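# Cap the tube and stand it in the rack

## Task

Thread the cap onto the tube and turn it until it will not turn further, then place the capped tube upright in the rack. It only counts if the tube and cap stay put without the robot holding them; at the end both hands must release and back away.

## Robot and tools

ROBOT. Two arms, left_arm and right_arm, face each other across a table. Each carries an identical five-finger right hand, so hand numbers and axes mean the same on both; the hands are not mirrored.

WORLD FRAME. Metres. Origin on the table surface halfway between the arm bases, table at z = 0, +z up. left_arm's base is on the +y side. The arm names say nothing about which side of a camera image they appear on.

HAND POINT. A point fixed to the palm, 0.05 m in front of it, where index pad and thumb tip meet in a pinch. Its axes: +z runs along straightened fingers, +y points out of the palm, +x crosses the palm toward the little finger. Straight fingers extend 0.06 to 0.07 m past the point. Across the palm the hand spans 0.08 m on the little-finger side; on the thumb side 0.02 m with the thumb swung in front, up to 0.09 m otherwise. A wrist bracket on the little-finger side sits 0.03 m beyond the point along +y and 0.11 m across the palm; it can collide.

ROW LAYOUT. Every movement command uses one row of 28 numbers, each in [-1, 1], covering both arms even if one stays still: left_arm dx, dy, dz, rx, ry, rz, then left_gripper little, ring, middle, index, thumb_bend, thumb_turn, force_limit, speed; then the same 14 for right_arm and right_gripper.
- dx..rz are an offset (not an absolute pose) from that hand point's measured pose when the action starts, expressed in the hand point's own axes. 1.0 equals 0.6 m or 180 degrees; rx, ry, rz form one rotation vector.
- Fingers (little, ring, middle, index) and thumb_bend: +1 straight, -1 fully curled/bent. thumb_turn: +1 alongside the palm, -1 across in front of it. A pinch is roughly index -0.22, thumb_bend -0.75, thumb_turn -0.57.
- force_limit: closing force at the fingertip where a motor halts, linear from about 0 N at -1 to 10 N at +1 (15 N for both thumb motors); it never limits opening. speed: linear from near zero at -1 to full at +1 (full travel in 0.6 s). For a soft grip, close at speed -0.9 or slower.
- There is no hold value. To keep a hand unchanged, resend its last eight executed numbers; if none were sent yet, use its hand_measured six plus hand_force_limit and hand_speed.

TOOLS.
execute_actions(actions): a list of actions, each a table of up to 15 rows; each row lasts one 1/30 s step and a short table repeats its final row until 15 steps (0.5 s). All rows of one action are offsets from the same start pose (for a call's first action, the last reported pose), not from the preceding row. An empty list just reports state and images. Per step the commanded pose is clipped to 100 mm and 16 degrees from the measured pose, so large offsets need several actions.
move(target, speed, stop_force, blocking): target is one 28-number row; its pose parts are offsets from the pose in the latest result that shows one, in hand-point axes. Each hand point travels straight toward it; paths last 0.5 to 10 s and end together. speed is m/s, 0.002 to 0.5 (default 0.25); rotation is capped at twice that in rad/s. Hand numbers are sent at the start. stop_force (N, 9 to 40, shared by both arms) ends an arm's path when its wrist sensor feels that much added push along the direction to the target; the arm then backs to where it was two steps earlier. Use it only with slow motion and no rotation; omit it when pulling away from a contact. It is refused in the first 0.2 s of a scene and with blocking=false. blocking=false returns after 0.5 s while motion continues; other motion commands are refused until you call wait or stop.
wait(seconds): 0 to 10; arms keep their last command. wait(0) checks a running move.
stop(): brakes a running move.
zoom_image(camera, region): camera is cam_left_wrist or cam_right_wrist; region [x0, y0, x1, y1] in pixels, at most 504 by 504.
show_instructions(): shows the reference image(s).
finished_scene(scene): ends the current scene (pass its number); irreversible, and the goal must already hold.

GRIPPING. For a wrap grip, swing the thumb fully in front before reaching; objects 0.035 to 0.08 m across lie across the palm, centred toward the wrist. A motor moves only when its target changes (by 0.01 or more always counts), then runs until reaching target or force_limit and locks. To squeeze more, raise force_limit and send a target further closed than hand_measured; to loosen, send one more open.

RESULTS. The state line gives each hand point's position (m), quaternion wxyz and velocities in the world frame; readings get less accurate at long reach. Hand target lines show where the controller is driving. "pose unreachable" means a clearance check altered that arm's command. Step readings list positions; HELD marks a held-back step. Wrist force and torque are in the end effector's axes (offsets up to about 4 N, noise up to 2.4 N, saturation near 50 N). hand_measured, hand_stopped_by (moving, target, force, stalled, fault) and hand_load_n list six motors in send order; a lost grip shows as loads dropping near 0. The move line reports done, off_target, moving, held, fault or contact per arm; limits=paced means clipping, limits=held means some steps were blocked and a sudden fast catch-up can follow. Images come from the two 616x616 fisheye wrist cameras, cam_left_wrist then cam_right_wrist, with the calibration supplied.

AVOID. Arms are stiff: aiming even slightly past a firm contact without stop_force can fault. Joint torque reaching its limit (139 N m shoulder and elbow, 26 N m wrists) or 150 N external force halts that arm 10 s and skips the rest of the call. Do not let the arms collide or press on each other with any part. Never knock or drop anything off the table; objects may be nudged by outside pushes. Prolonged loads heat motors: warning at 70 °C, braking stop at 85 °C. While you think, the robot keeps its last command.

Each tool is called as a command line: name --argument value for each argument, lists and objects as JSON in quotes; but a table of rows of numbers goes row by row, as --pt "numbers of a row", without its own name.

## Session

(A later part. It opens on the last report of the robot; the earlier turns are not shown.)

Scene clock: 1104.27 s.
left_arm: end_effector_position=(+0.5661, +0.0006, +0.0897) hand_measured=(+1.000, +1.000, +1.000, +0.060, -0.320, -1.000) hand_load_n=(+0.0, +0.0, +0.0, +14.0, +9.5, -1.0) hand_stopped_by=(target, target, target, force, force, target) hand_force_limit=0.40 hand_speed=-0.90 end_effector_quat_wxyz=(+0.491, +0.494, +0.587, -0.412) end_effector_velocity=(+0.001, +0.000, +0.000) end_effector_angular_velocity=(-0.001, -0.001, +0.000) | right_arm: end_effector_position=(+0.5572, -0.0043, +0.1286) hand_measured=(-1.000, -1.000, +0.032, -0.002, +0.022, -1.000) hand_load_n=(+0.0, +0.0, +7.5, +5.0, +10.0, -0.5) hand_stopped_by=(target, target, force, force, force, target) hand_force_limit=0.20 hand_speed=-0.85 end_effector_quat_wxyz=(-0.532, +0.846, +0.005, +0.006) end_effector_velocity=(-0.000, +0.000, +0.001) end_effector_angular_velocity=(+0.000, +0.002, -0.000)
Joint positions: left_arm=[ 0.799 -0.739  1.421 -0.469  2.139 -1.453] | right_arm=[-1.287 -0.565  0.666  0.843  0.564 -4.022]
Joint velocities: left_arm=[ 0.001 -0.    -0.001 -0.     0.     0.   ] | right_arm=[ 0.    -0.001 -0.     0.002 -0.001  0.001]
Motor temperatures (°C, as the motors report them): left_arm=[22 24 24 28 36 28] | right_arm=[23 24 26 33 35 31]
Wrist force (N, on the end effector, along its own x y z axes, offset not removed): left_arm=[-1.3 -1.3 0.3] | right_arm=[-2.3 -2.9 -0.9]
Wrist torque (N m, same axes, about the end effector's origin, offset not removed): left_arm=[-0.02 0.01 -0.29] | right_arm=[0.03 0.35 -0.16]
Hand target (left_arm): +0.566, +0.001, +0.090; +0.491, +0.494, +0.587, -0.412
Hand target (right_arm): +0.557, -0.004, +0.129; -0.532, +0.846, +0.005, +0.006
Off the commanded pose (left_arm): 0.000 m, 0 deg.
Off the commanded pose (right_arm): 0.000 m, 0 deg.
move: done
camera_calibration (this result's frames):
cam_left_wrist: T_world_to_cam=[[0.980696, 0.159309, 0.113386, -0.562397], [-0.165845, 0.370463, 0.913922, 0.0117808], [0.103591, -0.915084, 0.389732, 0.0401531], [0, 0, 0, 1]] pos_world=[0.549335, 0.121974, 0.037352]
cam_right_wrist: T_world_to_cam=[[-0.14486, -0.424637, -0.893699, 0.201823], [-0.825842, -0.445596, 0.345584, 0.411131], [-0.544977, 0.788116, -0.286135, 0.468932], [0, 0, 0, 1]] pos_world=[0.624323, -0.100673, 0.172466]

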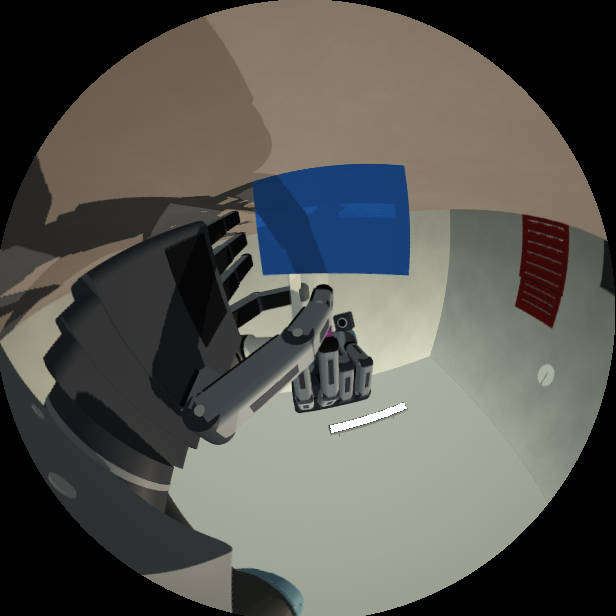

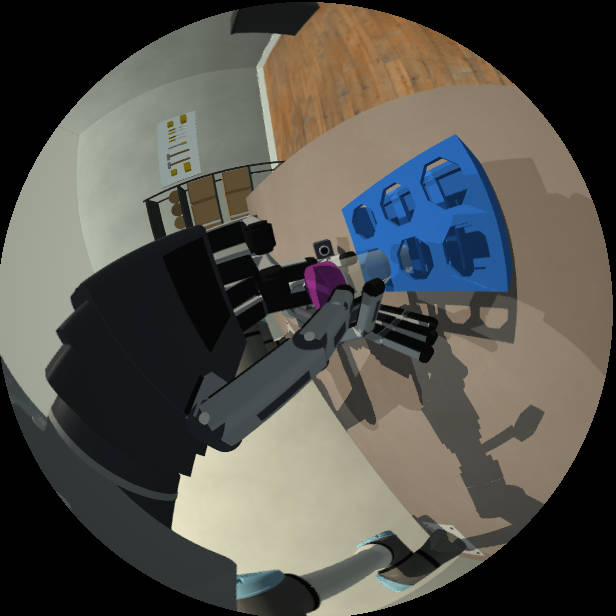

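Engaged. Continue with pre-press.

move --target '[0,0,0,0,0,0,1,1,1,-0.05,-0.5,-1,0.4,-0.9,0,0.0012,0.0006,0,0,0,-1,-1,-0.3,-0.3,-0.4,-1,0.2,-0.85]'

move --target '[0,0,0,0,0,0,1,1,1,-0.05,-0.5,-1,0.4,-0.9,0.0043,-0.0052,0.0133,-0.0032,0.2002,0.0967,-1,-1,-0.3,-0.3,-0.4,-1,0.2,-0.85]' --speed 0.2

move --target '[0,0,0,0,0,0,1,1,1,-0.05,-0.5,-1,0.4,-0.9,0.0043,-0.0052,0.0133,-0.0032,0.2002,0.0967,-1,-1,-0.3,-0.3,-0.4,-1,0.2,-0.85]' --speed 0.2

zoom_image --camera "cam_right_wrist" --region '[290,220,410,340]'

move --target '[0,0,0,0,0,0,1,1,1,-0.05,-0.5,-1,0.4,-0.9,0.0188,0.009,-0.0185,0.0064,-0.4004,-0.1934,-1,-1,0.27,0.22,0.15,-1,0.2,1]' --speed 0.4

move --target '[0,0,0,0,0,0,1,1,1,-0.05,-0.5,-1,0.4,-0.9,0,0,0,0,0,0,-1,-1,-0.3,-0.3,-0.4,-1,0.2,-0.85]'

Scene clock: 1118.67 s.
left_arm: end_effector_position=(+0.5660, +0.0006, +0.0897) hand_measured=(+1.000, +1.000, +1.000, +0.060, -0.320, -1.000) hand_load_n=(+0.0, +0.0, +0.0, +13.5, +9.5, -1.0) hand_stopped_by=(target, target, target, force, force, target) hand_force_limit=0.40 hand_speed=-0.90 end_effector_quat_wxyz=(+0.491, +0.494, +0.587, -0.412) end_effector_velocity=(-0.000, -0.000, -0.000) end_effector_angular_velocity=(+0.000, +0.000, -0.001) | right_arm: end_effector_position=(+0.5573, -0.0044, +0.1280) hand_measured=(-1.000, -1.000, +0.032, -0.002, +0.022, -1.000) hand_load_n=(+0.0, +0.0, +8.0, +5.0, +9.5, -1.0) hand_stopped_by=(target, target, force, force, force, target) hand_force_limit=0.20 hand_speed=-0.85 end_effector_quat_wxyz=(-0.532, +0.846, +0.005, +0.006) end_effector_velocity=(-0.000, -0.000, -0.001) end_effector_angular_velocity=(-0.001, +0.001, -0.000)
Joint positions: left_arm=[ 0.799 -0.739  1.421 -0.469  2.139 -1.453] | right_arm=[-1.287 -0.564  0.668  0.841  0.564 -4.022]
Joint velocities: left_arm=[-0.     0.    -0.     0.001  0.     0.   ] | right_arm=[ 0.     0.001  0.002 -0.001  0.001 -0.   ]
Motor temperatures (°C, as the motors report them): left_arm=[22 24 24 28 36 28] | right_arm=[23 24 26 33 35 31]
Wrist force (N, on the end effector, along its own x y z axes, offset not removed): left_arm=[0.3 1.5 -0.6] | right_arm=[0.5 -8.0 -2.2]
Wrist torque (N m, same axes, about the end effector's origin, offset not removed): left_arm=[0.65 0.05 0.16] | right_arm=[-0.09 -0.01 -0.15]
Hand target (left_arm): +0.566, +0.001, +0.090; +0.491, +0.494, +0.587, -0.412
Hand target (right_arm): +0.557, -0.004, +0.128; -0.532, +0.846, +0.005, +0.006
Off the commanded pose (left_arm): 0.000 m, 0 deg.
Off the commanded pose (right_arm): 0.000 m, 0 deg.
move: done
camera_calibration (this result's frames):
cam_left_wrist: T_world_to_cam=[[0.980696, 0.159309, 0.113385, -0.562397], [-0.165845, 0.370463, 0.913922, 0.0117808], [0.103591, -0.915084, 0.389732, 0.0401533], [0, 0, 0, 1]] pos_world=[0.549335, 0.121974, 0.0373519]
cam_right_wrist: T_world_to_cam=[[-0.144684, -0.424578, -0.893756, 0.20117], [-0.825953, -0.445558, 0.345369, 0.411475], [-0.544856, 0.78817, -0.286217, 0.468745], [0, 0, 0, 1]] pos_world=[0.624364, -0.100702, 0.171848]

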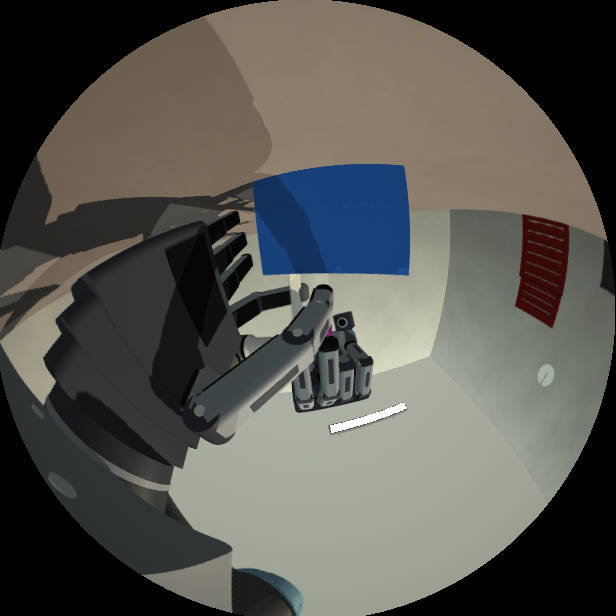

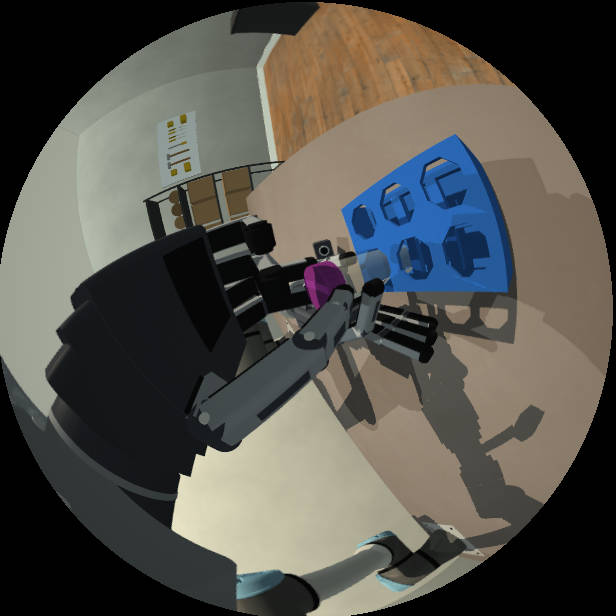

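Scene clock: 1120.87 s.
left_arm: end_effector_position=(+0.5661, +0.0006, +0.0897) hand_measured=(+1.000, +1.000, +1.000, +0.060, -0.320, -1.000) hand_load_n=(+0.0, +0.0, +0.0, +12.5, +9.5, -2.0) hand_stopped_by=(target, target, target, force, force, target) hand_force_limit=0.40 hand_speed=-0.90 end_effector_quat_wxyz=(+0.491, +0.494, +0.587, -0.412) end_effector_velocity=(-0.001, -0.001, -0.001) end_effector_angular_velocity=(+0.001, +0.001, -0.002) | right_arm: end_effector_position=(+0.5596, +0.0041, +0.1271) hand_measured=(-1.000, -1.000, +0.032, -0.002, +0.022, -1.000) hand_load_n=(+0.0, +0.0, +8.5, +4.5, +9.0, -2.0) hand_stopped_by=(target, target, force, force, force, target) hand_force_limit=0.20 hand_speed=-0.85 end_effector_quat_wxyz=(+0.498, -0.797, +0.285, -0.187) end_effector_velocity=(-0.000, +0.000, -0.001) end_effector_angular_velocity=(-0.000, +0.001, -0.009)
Joint positions: left_arm=[ 0.799 -0.739  1.421 -0.469  2.139 -1.453] | right_arm=[-1.147 -0.928  1.249  0.157  1.23  -3.329]
Joint velocities: left_arm=[-0.001  0.     0.     0.001  0.    -0.   ] | right_arm=[ 0.003 -0.001  0.003 -0.003  0.011  0.006]
Motor temperatures (°C, as the motors report them): left_arm=[22 24 24 28 36 28] | right_arm=[23 24 26 33 35 31]
Wrist force (N, on the end effector, along its own x y z axes, offset not removed): left_arm=[-2.6 -0.2 0.6] | right_arm=[-0.8 -6.1 -1.3]
Wrist torque (N m, same axes, about the end effector's origin, offset not removed): left_arm=[0.16 0.27 -0.15] | right_arm=[0.00 0.55 -0.10]
Hand target (left_arm): +0.566, +0.001, +0.090; +0.491, +0.494, +0.587, -0.412
Hand target (right_arm): +0.560, +0.004, +0.127; -0.498, +0.797, -0.285, +0.187
Off the commanded pose (left_arm): 0.000 m, 0 deg.
Off the commanded pose (right_arm): 0.000 m, 0 deg.
move: done
camera_calibration (this result's frames):
cam_left_wrist: T_world_to_cam=[[0.980696, 0.15931, 0.113385, -0.562397], [-0.165845, 0.370463, 0.913922, 0.0117807], [0.103591, -0.915084, 0.389732, 0.0401532], [0, 0, 0, 1]] pos_world=[0.549335, 0.121974, 0.037352]
cam_right_wrist: T_world_to_cam=[[-0.384873, -0.232915, -0.893098, 0.337905], [-0.918777, 0.188803, 0.346701, 0.466697], [0.0878678, 0.953994, -0.286662, 0.108435], [0, 0, 0, 1]] pos_world=[0.549313, -0.112857, 0.171062]

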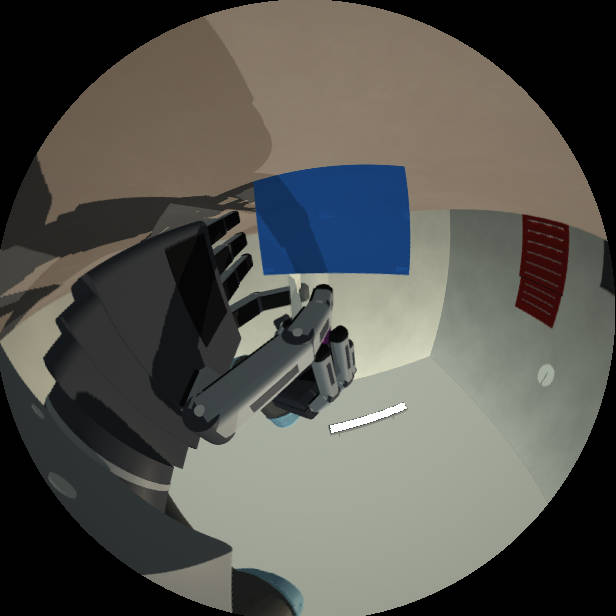

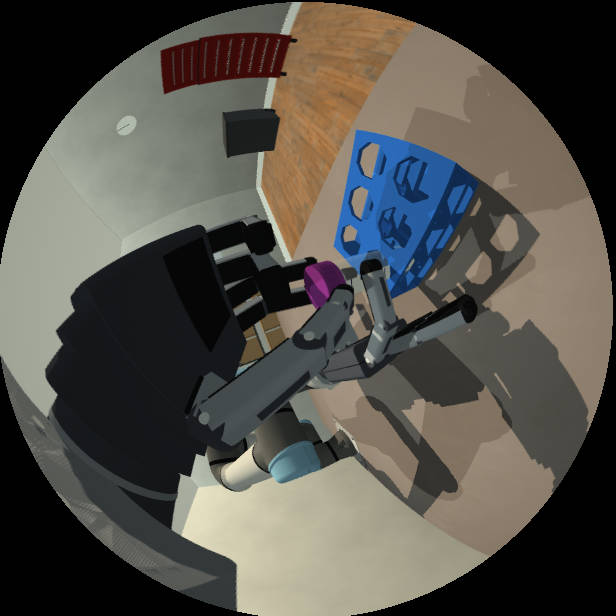

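Scene clock: 1123.07 s.
left_arm: end_effector_position=(+0.5661, +0.0006, +0.0897) hand_measured=(+1.000, +1.000, +1.000, +0.060, -0.318, -1.000) hand_load_n=(+0.0, +0.0, +0.0, +10.0, +11.0, -1.5) hand_stopped_by=(target, target, target, force, force, target) hand_force_limit=0.40 hand_speed=-0.90 end_effector_quat_wxyz=(+0.491, +0.494, +0.587, -0.412) end_effector_velocity=(+0.000, +0.000, -0.000) end_effector_angular_velocity=(+0.001, +0.000, +0.001) | right_arm: end_effector_position=(+0.5672, +0.0090, +0.1264) hand_measured=(-1.000, -1.000, +0.032, -0.002, +0.022, -1.000) hand_load_n=(+0.0, +0.0, +8.0, +3.5, +9.0, -3.0) hand_stopped_by=(target, target, force, force, force, target) hand_force_limit=0.20 hand_speed=-0.85 end_effector_quat_wxyz=(+0.404, -0.652, +0.540, -0.345) end_effector_velocity=(+0.000, +0.000, -0.001) end_effector_angular_velocity=(-0.001, +0.003, -0.012)
Joint positions: left_arm=[ 0.799 -0.739  1.421 -0.469  2.139 -1.453] | right_arm=[-0.917 -0.843  1.109  0.249  2.059 -2.898]
Joint velocities: left_arm=[ 0.     0.    -0.     0.001 -0.     0.   ] | right_arm=[ 0.003  0.008 -0.013  0.012  0.012  0.009]
Motor temperatures (°C, as the motors report them): left_arm=[22 24 24 28 36 28] | right_arm=[23 24 26 33 35 31]
Wrist force (N, on the end effector, along its own x y z axes, offset not removed): left_arm=[-2.7 4.5 -3.7] | right_arm=[1.6 -8.5 -5.8]
Wrist torque (N m, same axes, about the end effector's origin, offset not removed): left_arm=[0.81 0.62 -0.10] | right_arm=[-0.19 0.18 -0.16]
Hand target (left_arm): +0.566, +0.001, +0.090; +0.491, +0.494, +0.587, -0.412
Hand target (right_arm): +0.567, +0.009, +0.126; -0.404, +0.652, -0.541, +0.346
Off the commanded pose (left_arm): 0.000 m, 0 deg.
Off the commanded pose (right_arm): 0.000 m, 0 deg.
move: done
camera_calibration (this result's frames):
cam_left_wrist: T_world_to_cam=[[0.980696, 0.159309, 0.113385, -0.562397], [-0.165845, 0.370463, 0.913922, 0.0117807], [0.103591, -0.915084, 0.389732, 0.0401531], [0, 0, 0, 1]] pos_world=[0.549335, 0.121974, 0.0373519]
cam_right_wrist: T_world_to_cam=[[-0.445615, 0.0688515, -0.892573, 0.373019], [-0.582512, 0.734796, 0.347499, 0.27724], [0.679785, 0.674785, -0.28733, -0.230245], [0, 0, 0, 1]] pos_world=[0.484236, -0.0740317, 0.17045]

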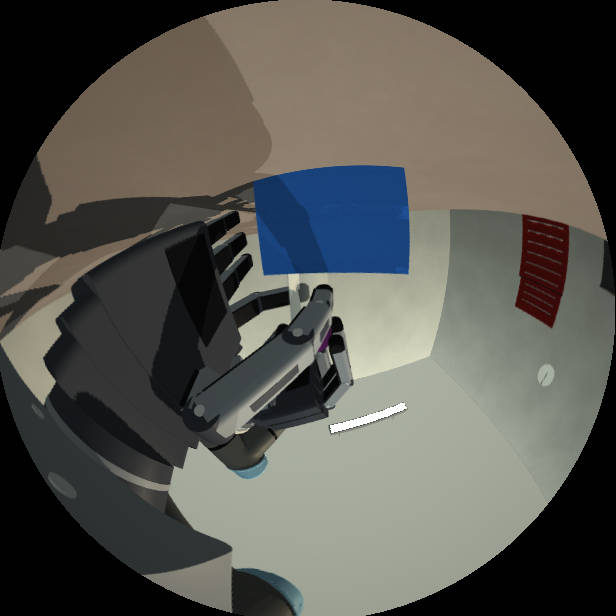

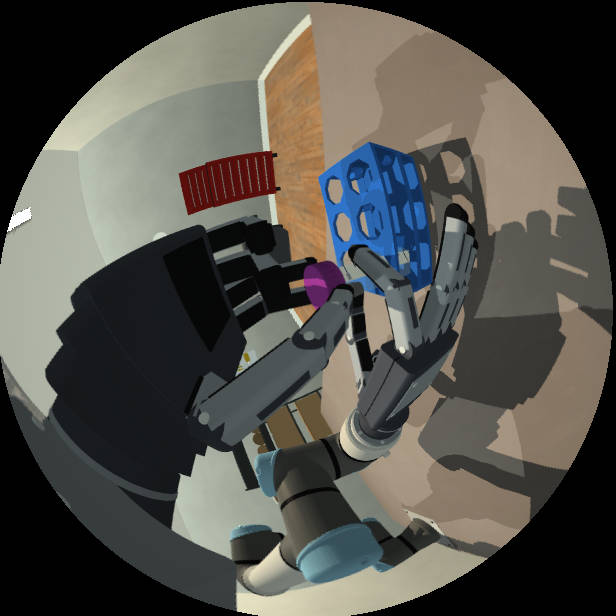

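Region (290, 220, 410, 340) of cam_right_wrist's 616x616 image, scaled by 4.200, with more detail than that image has.

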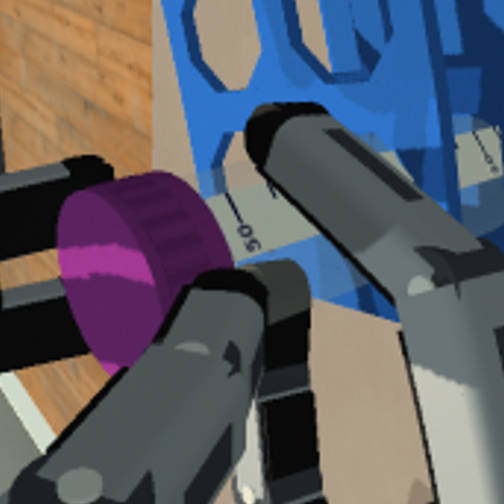

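Scene clock: 1125.57 s.
left_arm: end_effector_position=(+0.5661, +0.0006, +0.0897) hand_measured=(+1.000, +1.000, +1.000, +0.060, -0.318, -1.000) hand_load_n=(+0.0, +0.0, +0.0, +12.0, +9.5, -1.0) hand_stopped_by=(target, target, target, force, force, target) hand_force_limit=0.40 hand_speed=-0.90 end_effector_quat_wxyz=(+0.491, +0.494, +0.587, -0.412) end_effector_velocity=(+0.001, +0.001, +0.001) end_effector_angular_velocity=(-0.001, -0.001, +0.001) | right_arm: end_effector_position=(+0.5571, -0.0043, +0.1269) hand_measured=(-1.000, -1.000, +0.270, +0.220, +0.150, -1.000) hand_load_n=(+0.0, +0.0, +0.0, +0.0, +0.0, +0.0) hand_stopped_by=(target, target, target, target, target, target) hand_force_limit=0.20 hand_speed=1.00 end_effector_quat_wxyz=(-0.533, +0.846, +0.006, +0.006) end_effector_velocity=(+0.000, +0.001, +0.000) end_effector_angular_velocity=(-0.007, +0.005, +0.012)
Joint positions: left_arm=[ 0.799 -0.739  1.421 -0.469  2.139 -1.453] | right_arm=[-1.287 -0.565  0.671  0.837  0.562 -4.022]
Joint velocities: left_arm=[ 0.002 -0.    -0.002  0.     0.    -0.   ] | right_arm=[ 0.001  0.021 -0.039  0.043 -0.002 -0.021]
Motor temperatures (°C, as the motors report them): left_arm=[22 24 24 28 36 28] | right_arm=[23 24 26 33 35 31]
Wrist force (N, on the end effector, along its own x y z axes, offset not removed): left_arm=[-0.5 -0.4 1.8] | right_arm=[-1.5 0.7 0.9]
Wrist torque (N m, same axes, about the end effector's origin, offset not removed): left_arm=[0.06 -0.26 -0.10] | right_arm=[0.05 0.21 0.12]
Hand target (left_arm): +0.566, +0.001, +0.090; +0.491, +0.494, +0.587, -0.412
Hand target (right_arm): +0.557, -0.004, +0.127; -0.533, +0.846, +0.006, +0.005
Off the commanded pose (left_arm): 0.000 m, 0 deg.
Off the commanded pose (right_arm): 0.000 m, 0 deg.
move: done
camera_calibration (this result's frames):
cam_left_wrist: T_world_to_cam=[[0.980696, 0.15931, 0.113385, -0.562397], [-0.165845, 0.370463, 0.913922, 0.0117808], [0.103591, -0.915084, 0.389732, 0.0401532], [0, 0, 0, 1]] pos_world=[0.549335, 0.121974, 0.0373519]
cam_right_wrist: T_world_to_cam=[[-0.143698, -0.423713, -0.894325, 0.199773], [-0.825904, -0.446512, 0.344252, 0.411844], [-0.545192, 0.788095, -0.285784, 0.468467], [0, 0, 0, 1]] pos_world=[0.624254, -0.100656, 0.170764]

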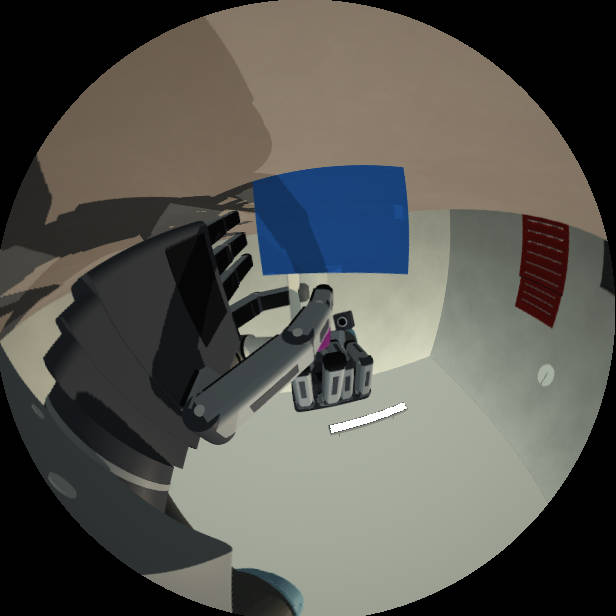

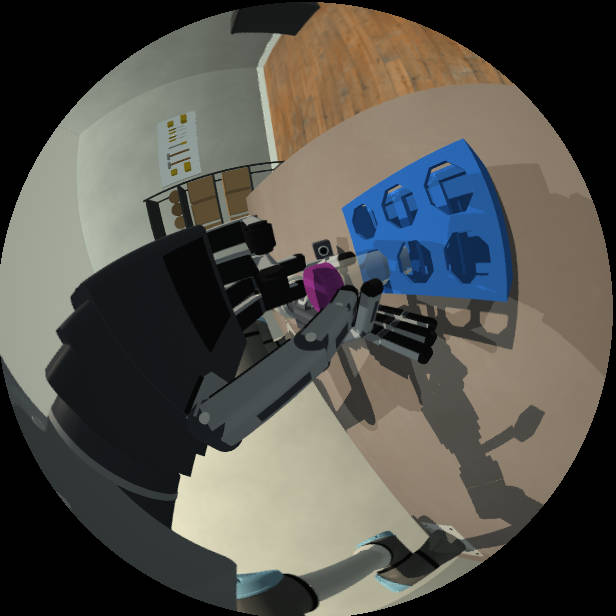

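Scene clock: 1126.83 s.
left_arm: end_effector_position=(+0.5661, +0.0006, +0.0897) hand_measured=(+1.000, +1.000, +1.000, +0.060, -0.318, -1.000) hand_load_n=(+0.0, +0.0, +0.0, +13.0, +9.0, +0.5) hand_stopped_by=(target, target, target, force, force, target) hand_force_limit=0.40 hand_speed=-0.90 end_effector_quat_wxyz=(+0.491, +0.494, +0.587, -0.412) end_effector_velocity=(-0.000, -0.000, -0.000) end_effector_angular_velocity=(+0.000, +0.000, -0.001) | right_arm: end_effector_position=(+0.5571, -0.0043, +0.1269) hand_measured=(-1.000, -1.000, +0.040, +0.006, +0.014, -1.000) hand_load_n=(+0.0, +0.0, +6.5, +5.5, +8.5, +0.0) hand_stopped_by=(target, target, force, force, force, target) hand_force_limit=0.20 hand_speed=-0.85 end_effector_quat_wxyz=(-0.533, +0.846, +0.006, +0.006) end_effector_velocity=(-0.000, -0.000, -0.000) end_effector_angular_velocity=(-0.000, -0.000, +0.001)
Joint positions: left_arm=[ 0.799 -0.739  1.421 -0.469  2.139 -1.453] | right_arm=[-1.287 -0.565  0.671  0.837  0.562 -4.022]
Joint velocities: left_arm=[-0.     0.     0.001 -0.     0.     0.   ] | right_arm=[ 0.     0.    -0.     0.001 -0.    -0.001]
Motor temperatures (°C, as the motors report them): left_arm=[22 24 24 28 36 28] | right_arm=[23 24 26 33 35 31]
Wrist force (N, on the end effector, along its own x y z axes, offset not removed): left_arm=[-3.2 3.2 3.1] | right_arm=[0.3 -4.8 -0.3]
Wrist torque (N m, same axes, about the end effector's origin, offset not removed): left_arm=[0.66 0.50 -0.19] | right_arm=[-0.31 -0.24 -0.01]
Hand target (left_arm): +0.566, +0.001, +0.090; +0.491, +0.494, +0.587, -0.412
Hand target (right_arm): +0.557, -0.004, +0.127; -0.533, +0.846, +0.006, +0.006
Off the commanded pose (left_arm): 0.000 m, 0 deg.
Off the commanded pose (right_arm): 0.000 m, 0 deg.
move: done
camera_calibration (this result's frames):
cam_left_wrist: T_world_to_cam=[[0.980696, 0.159309, 0.113385, -0.562397], [-0.165845, 0.370463, 0.913922, 0.0117808], [0.103591, -0.915084, 0.389732, 0.0401531], [0, 0, 0, 1]] pos_world=[0.549335, 0.121974, 0.037352]
cam_right_wrist: T_world_to_cam=[[-0.14366, -0.423693, -0.894341, 0.199771], [-0.825877, -0.44658, 0.344229, 0.411818], [-0.545243, 0.788067, -0.285763, 0.468453], [0, 0, 0, 1]] pos_world=[0.624231, -0.100621, 0.170771]

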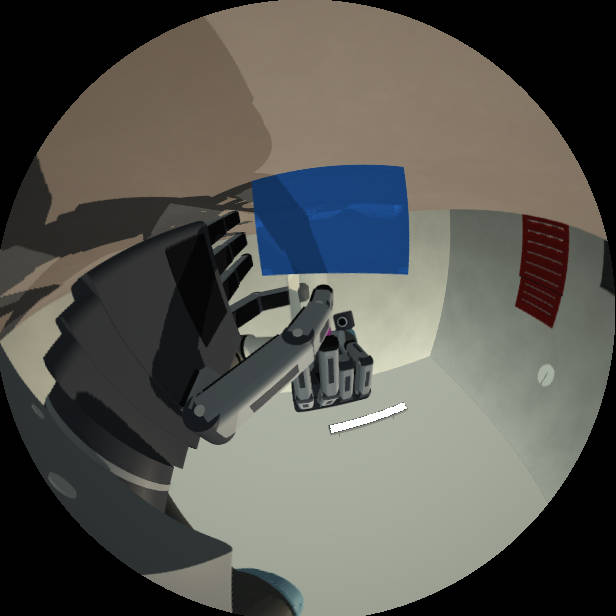

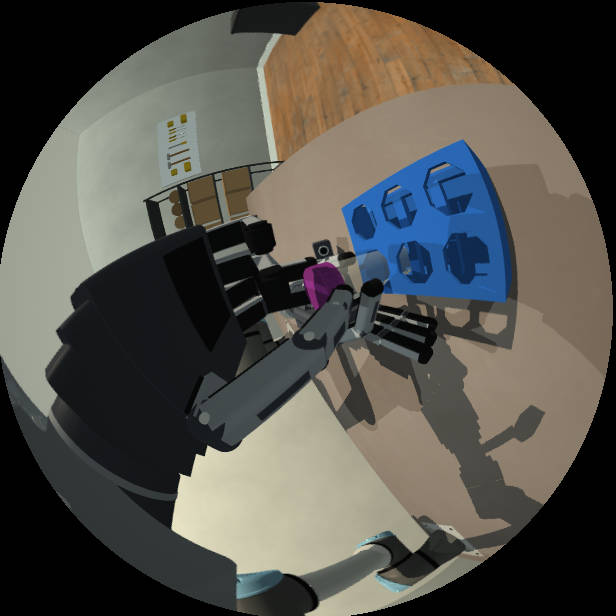

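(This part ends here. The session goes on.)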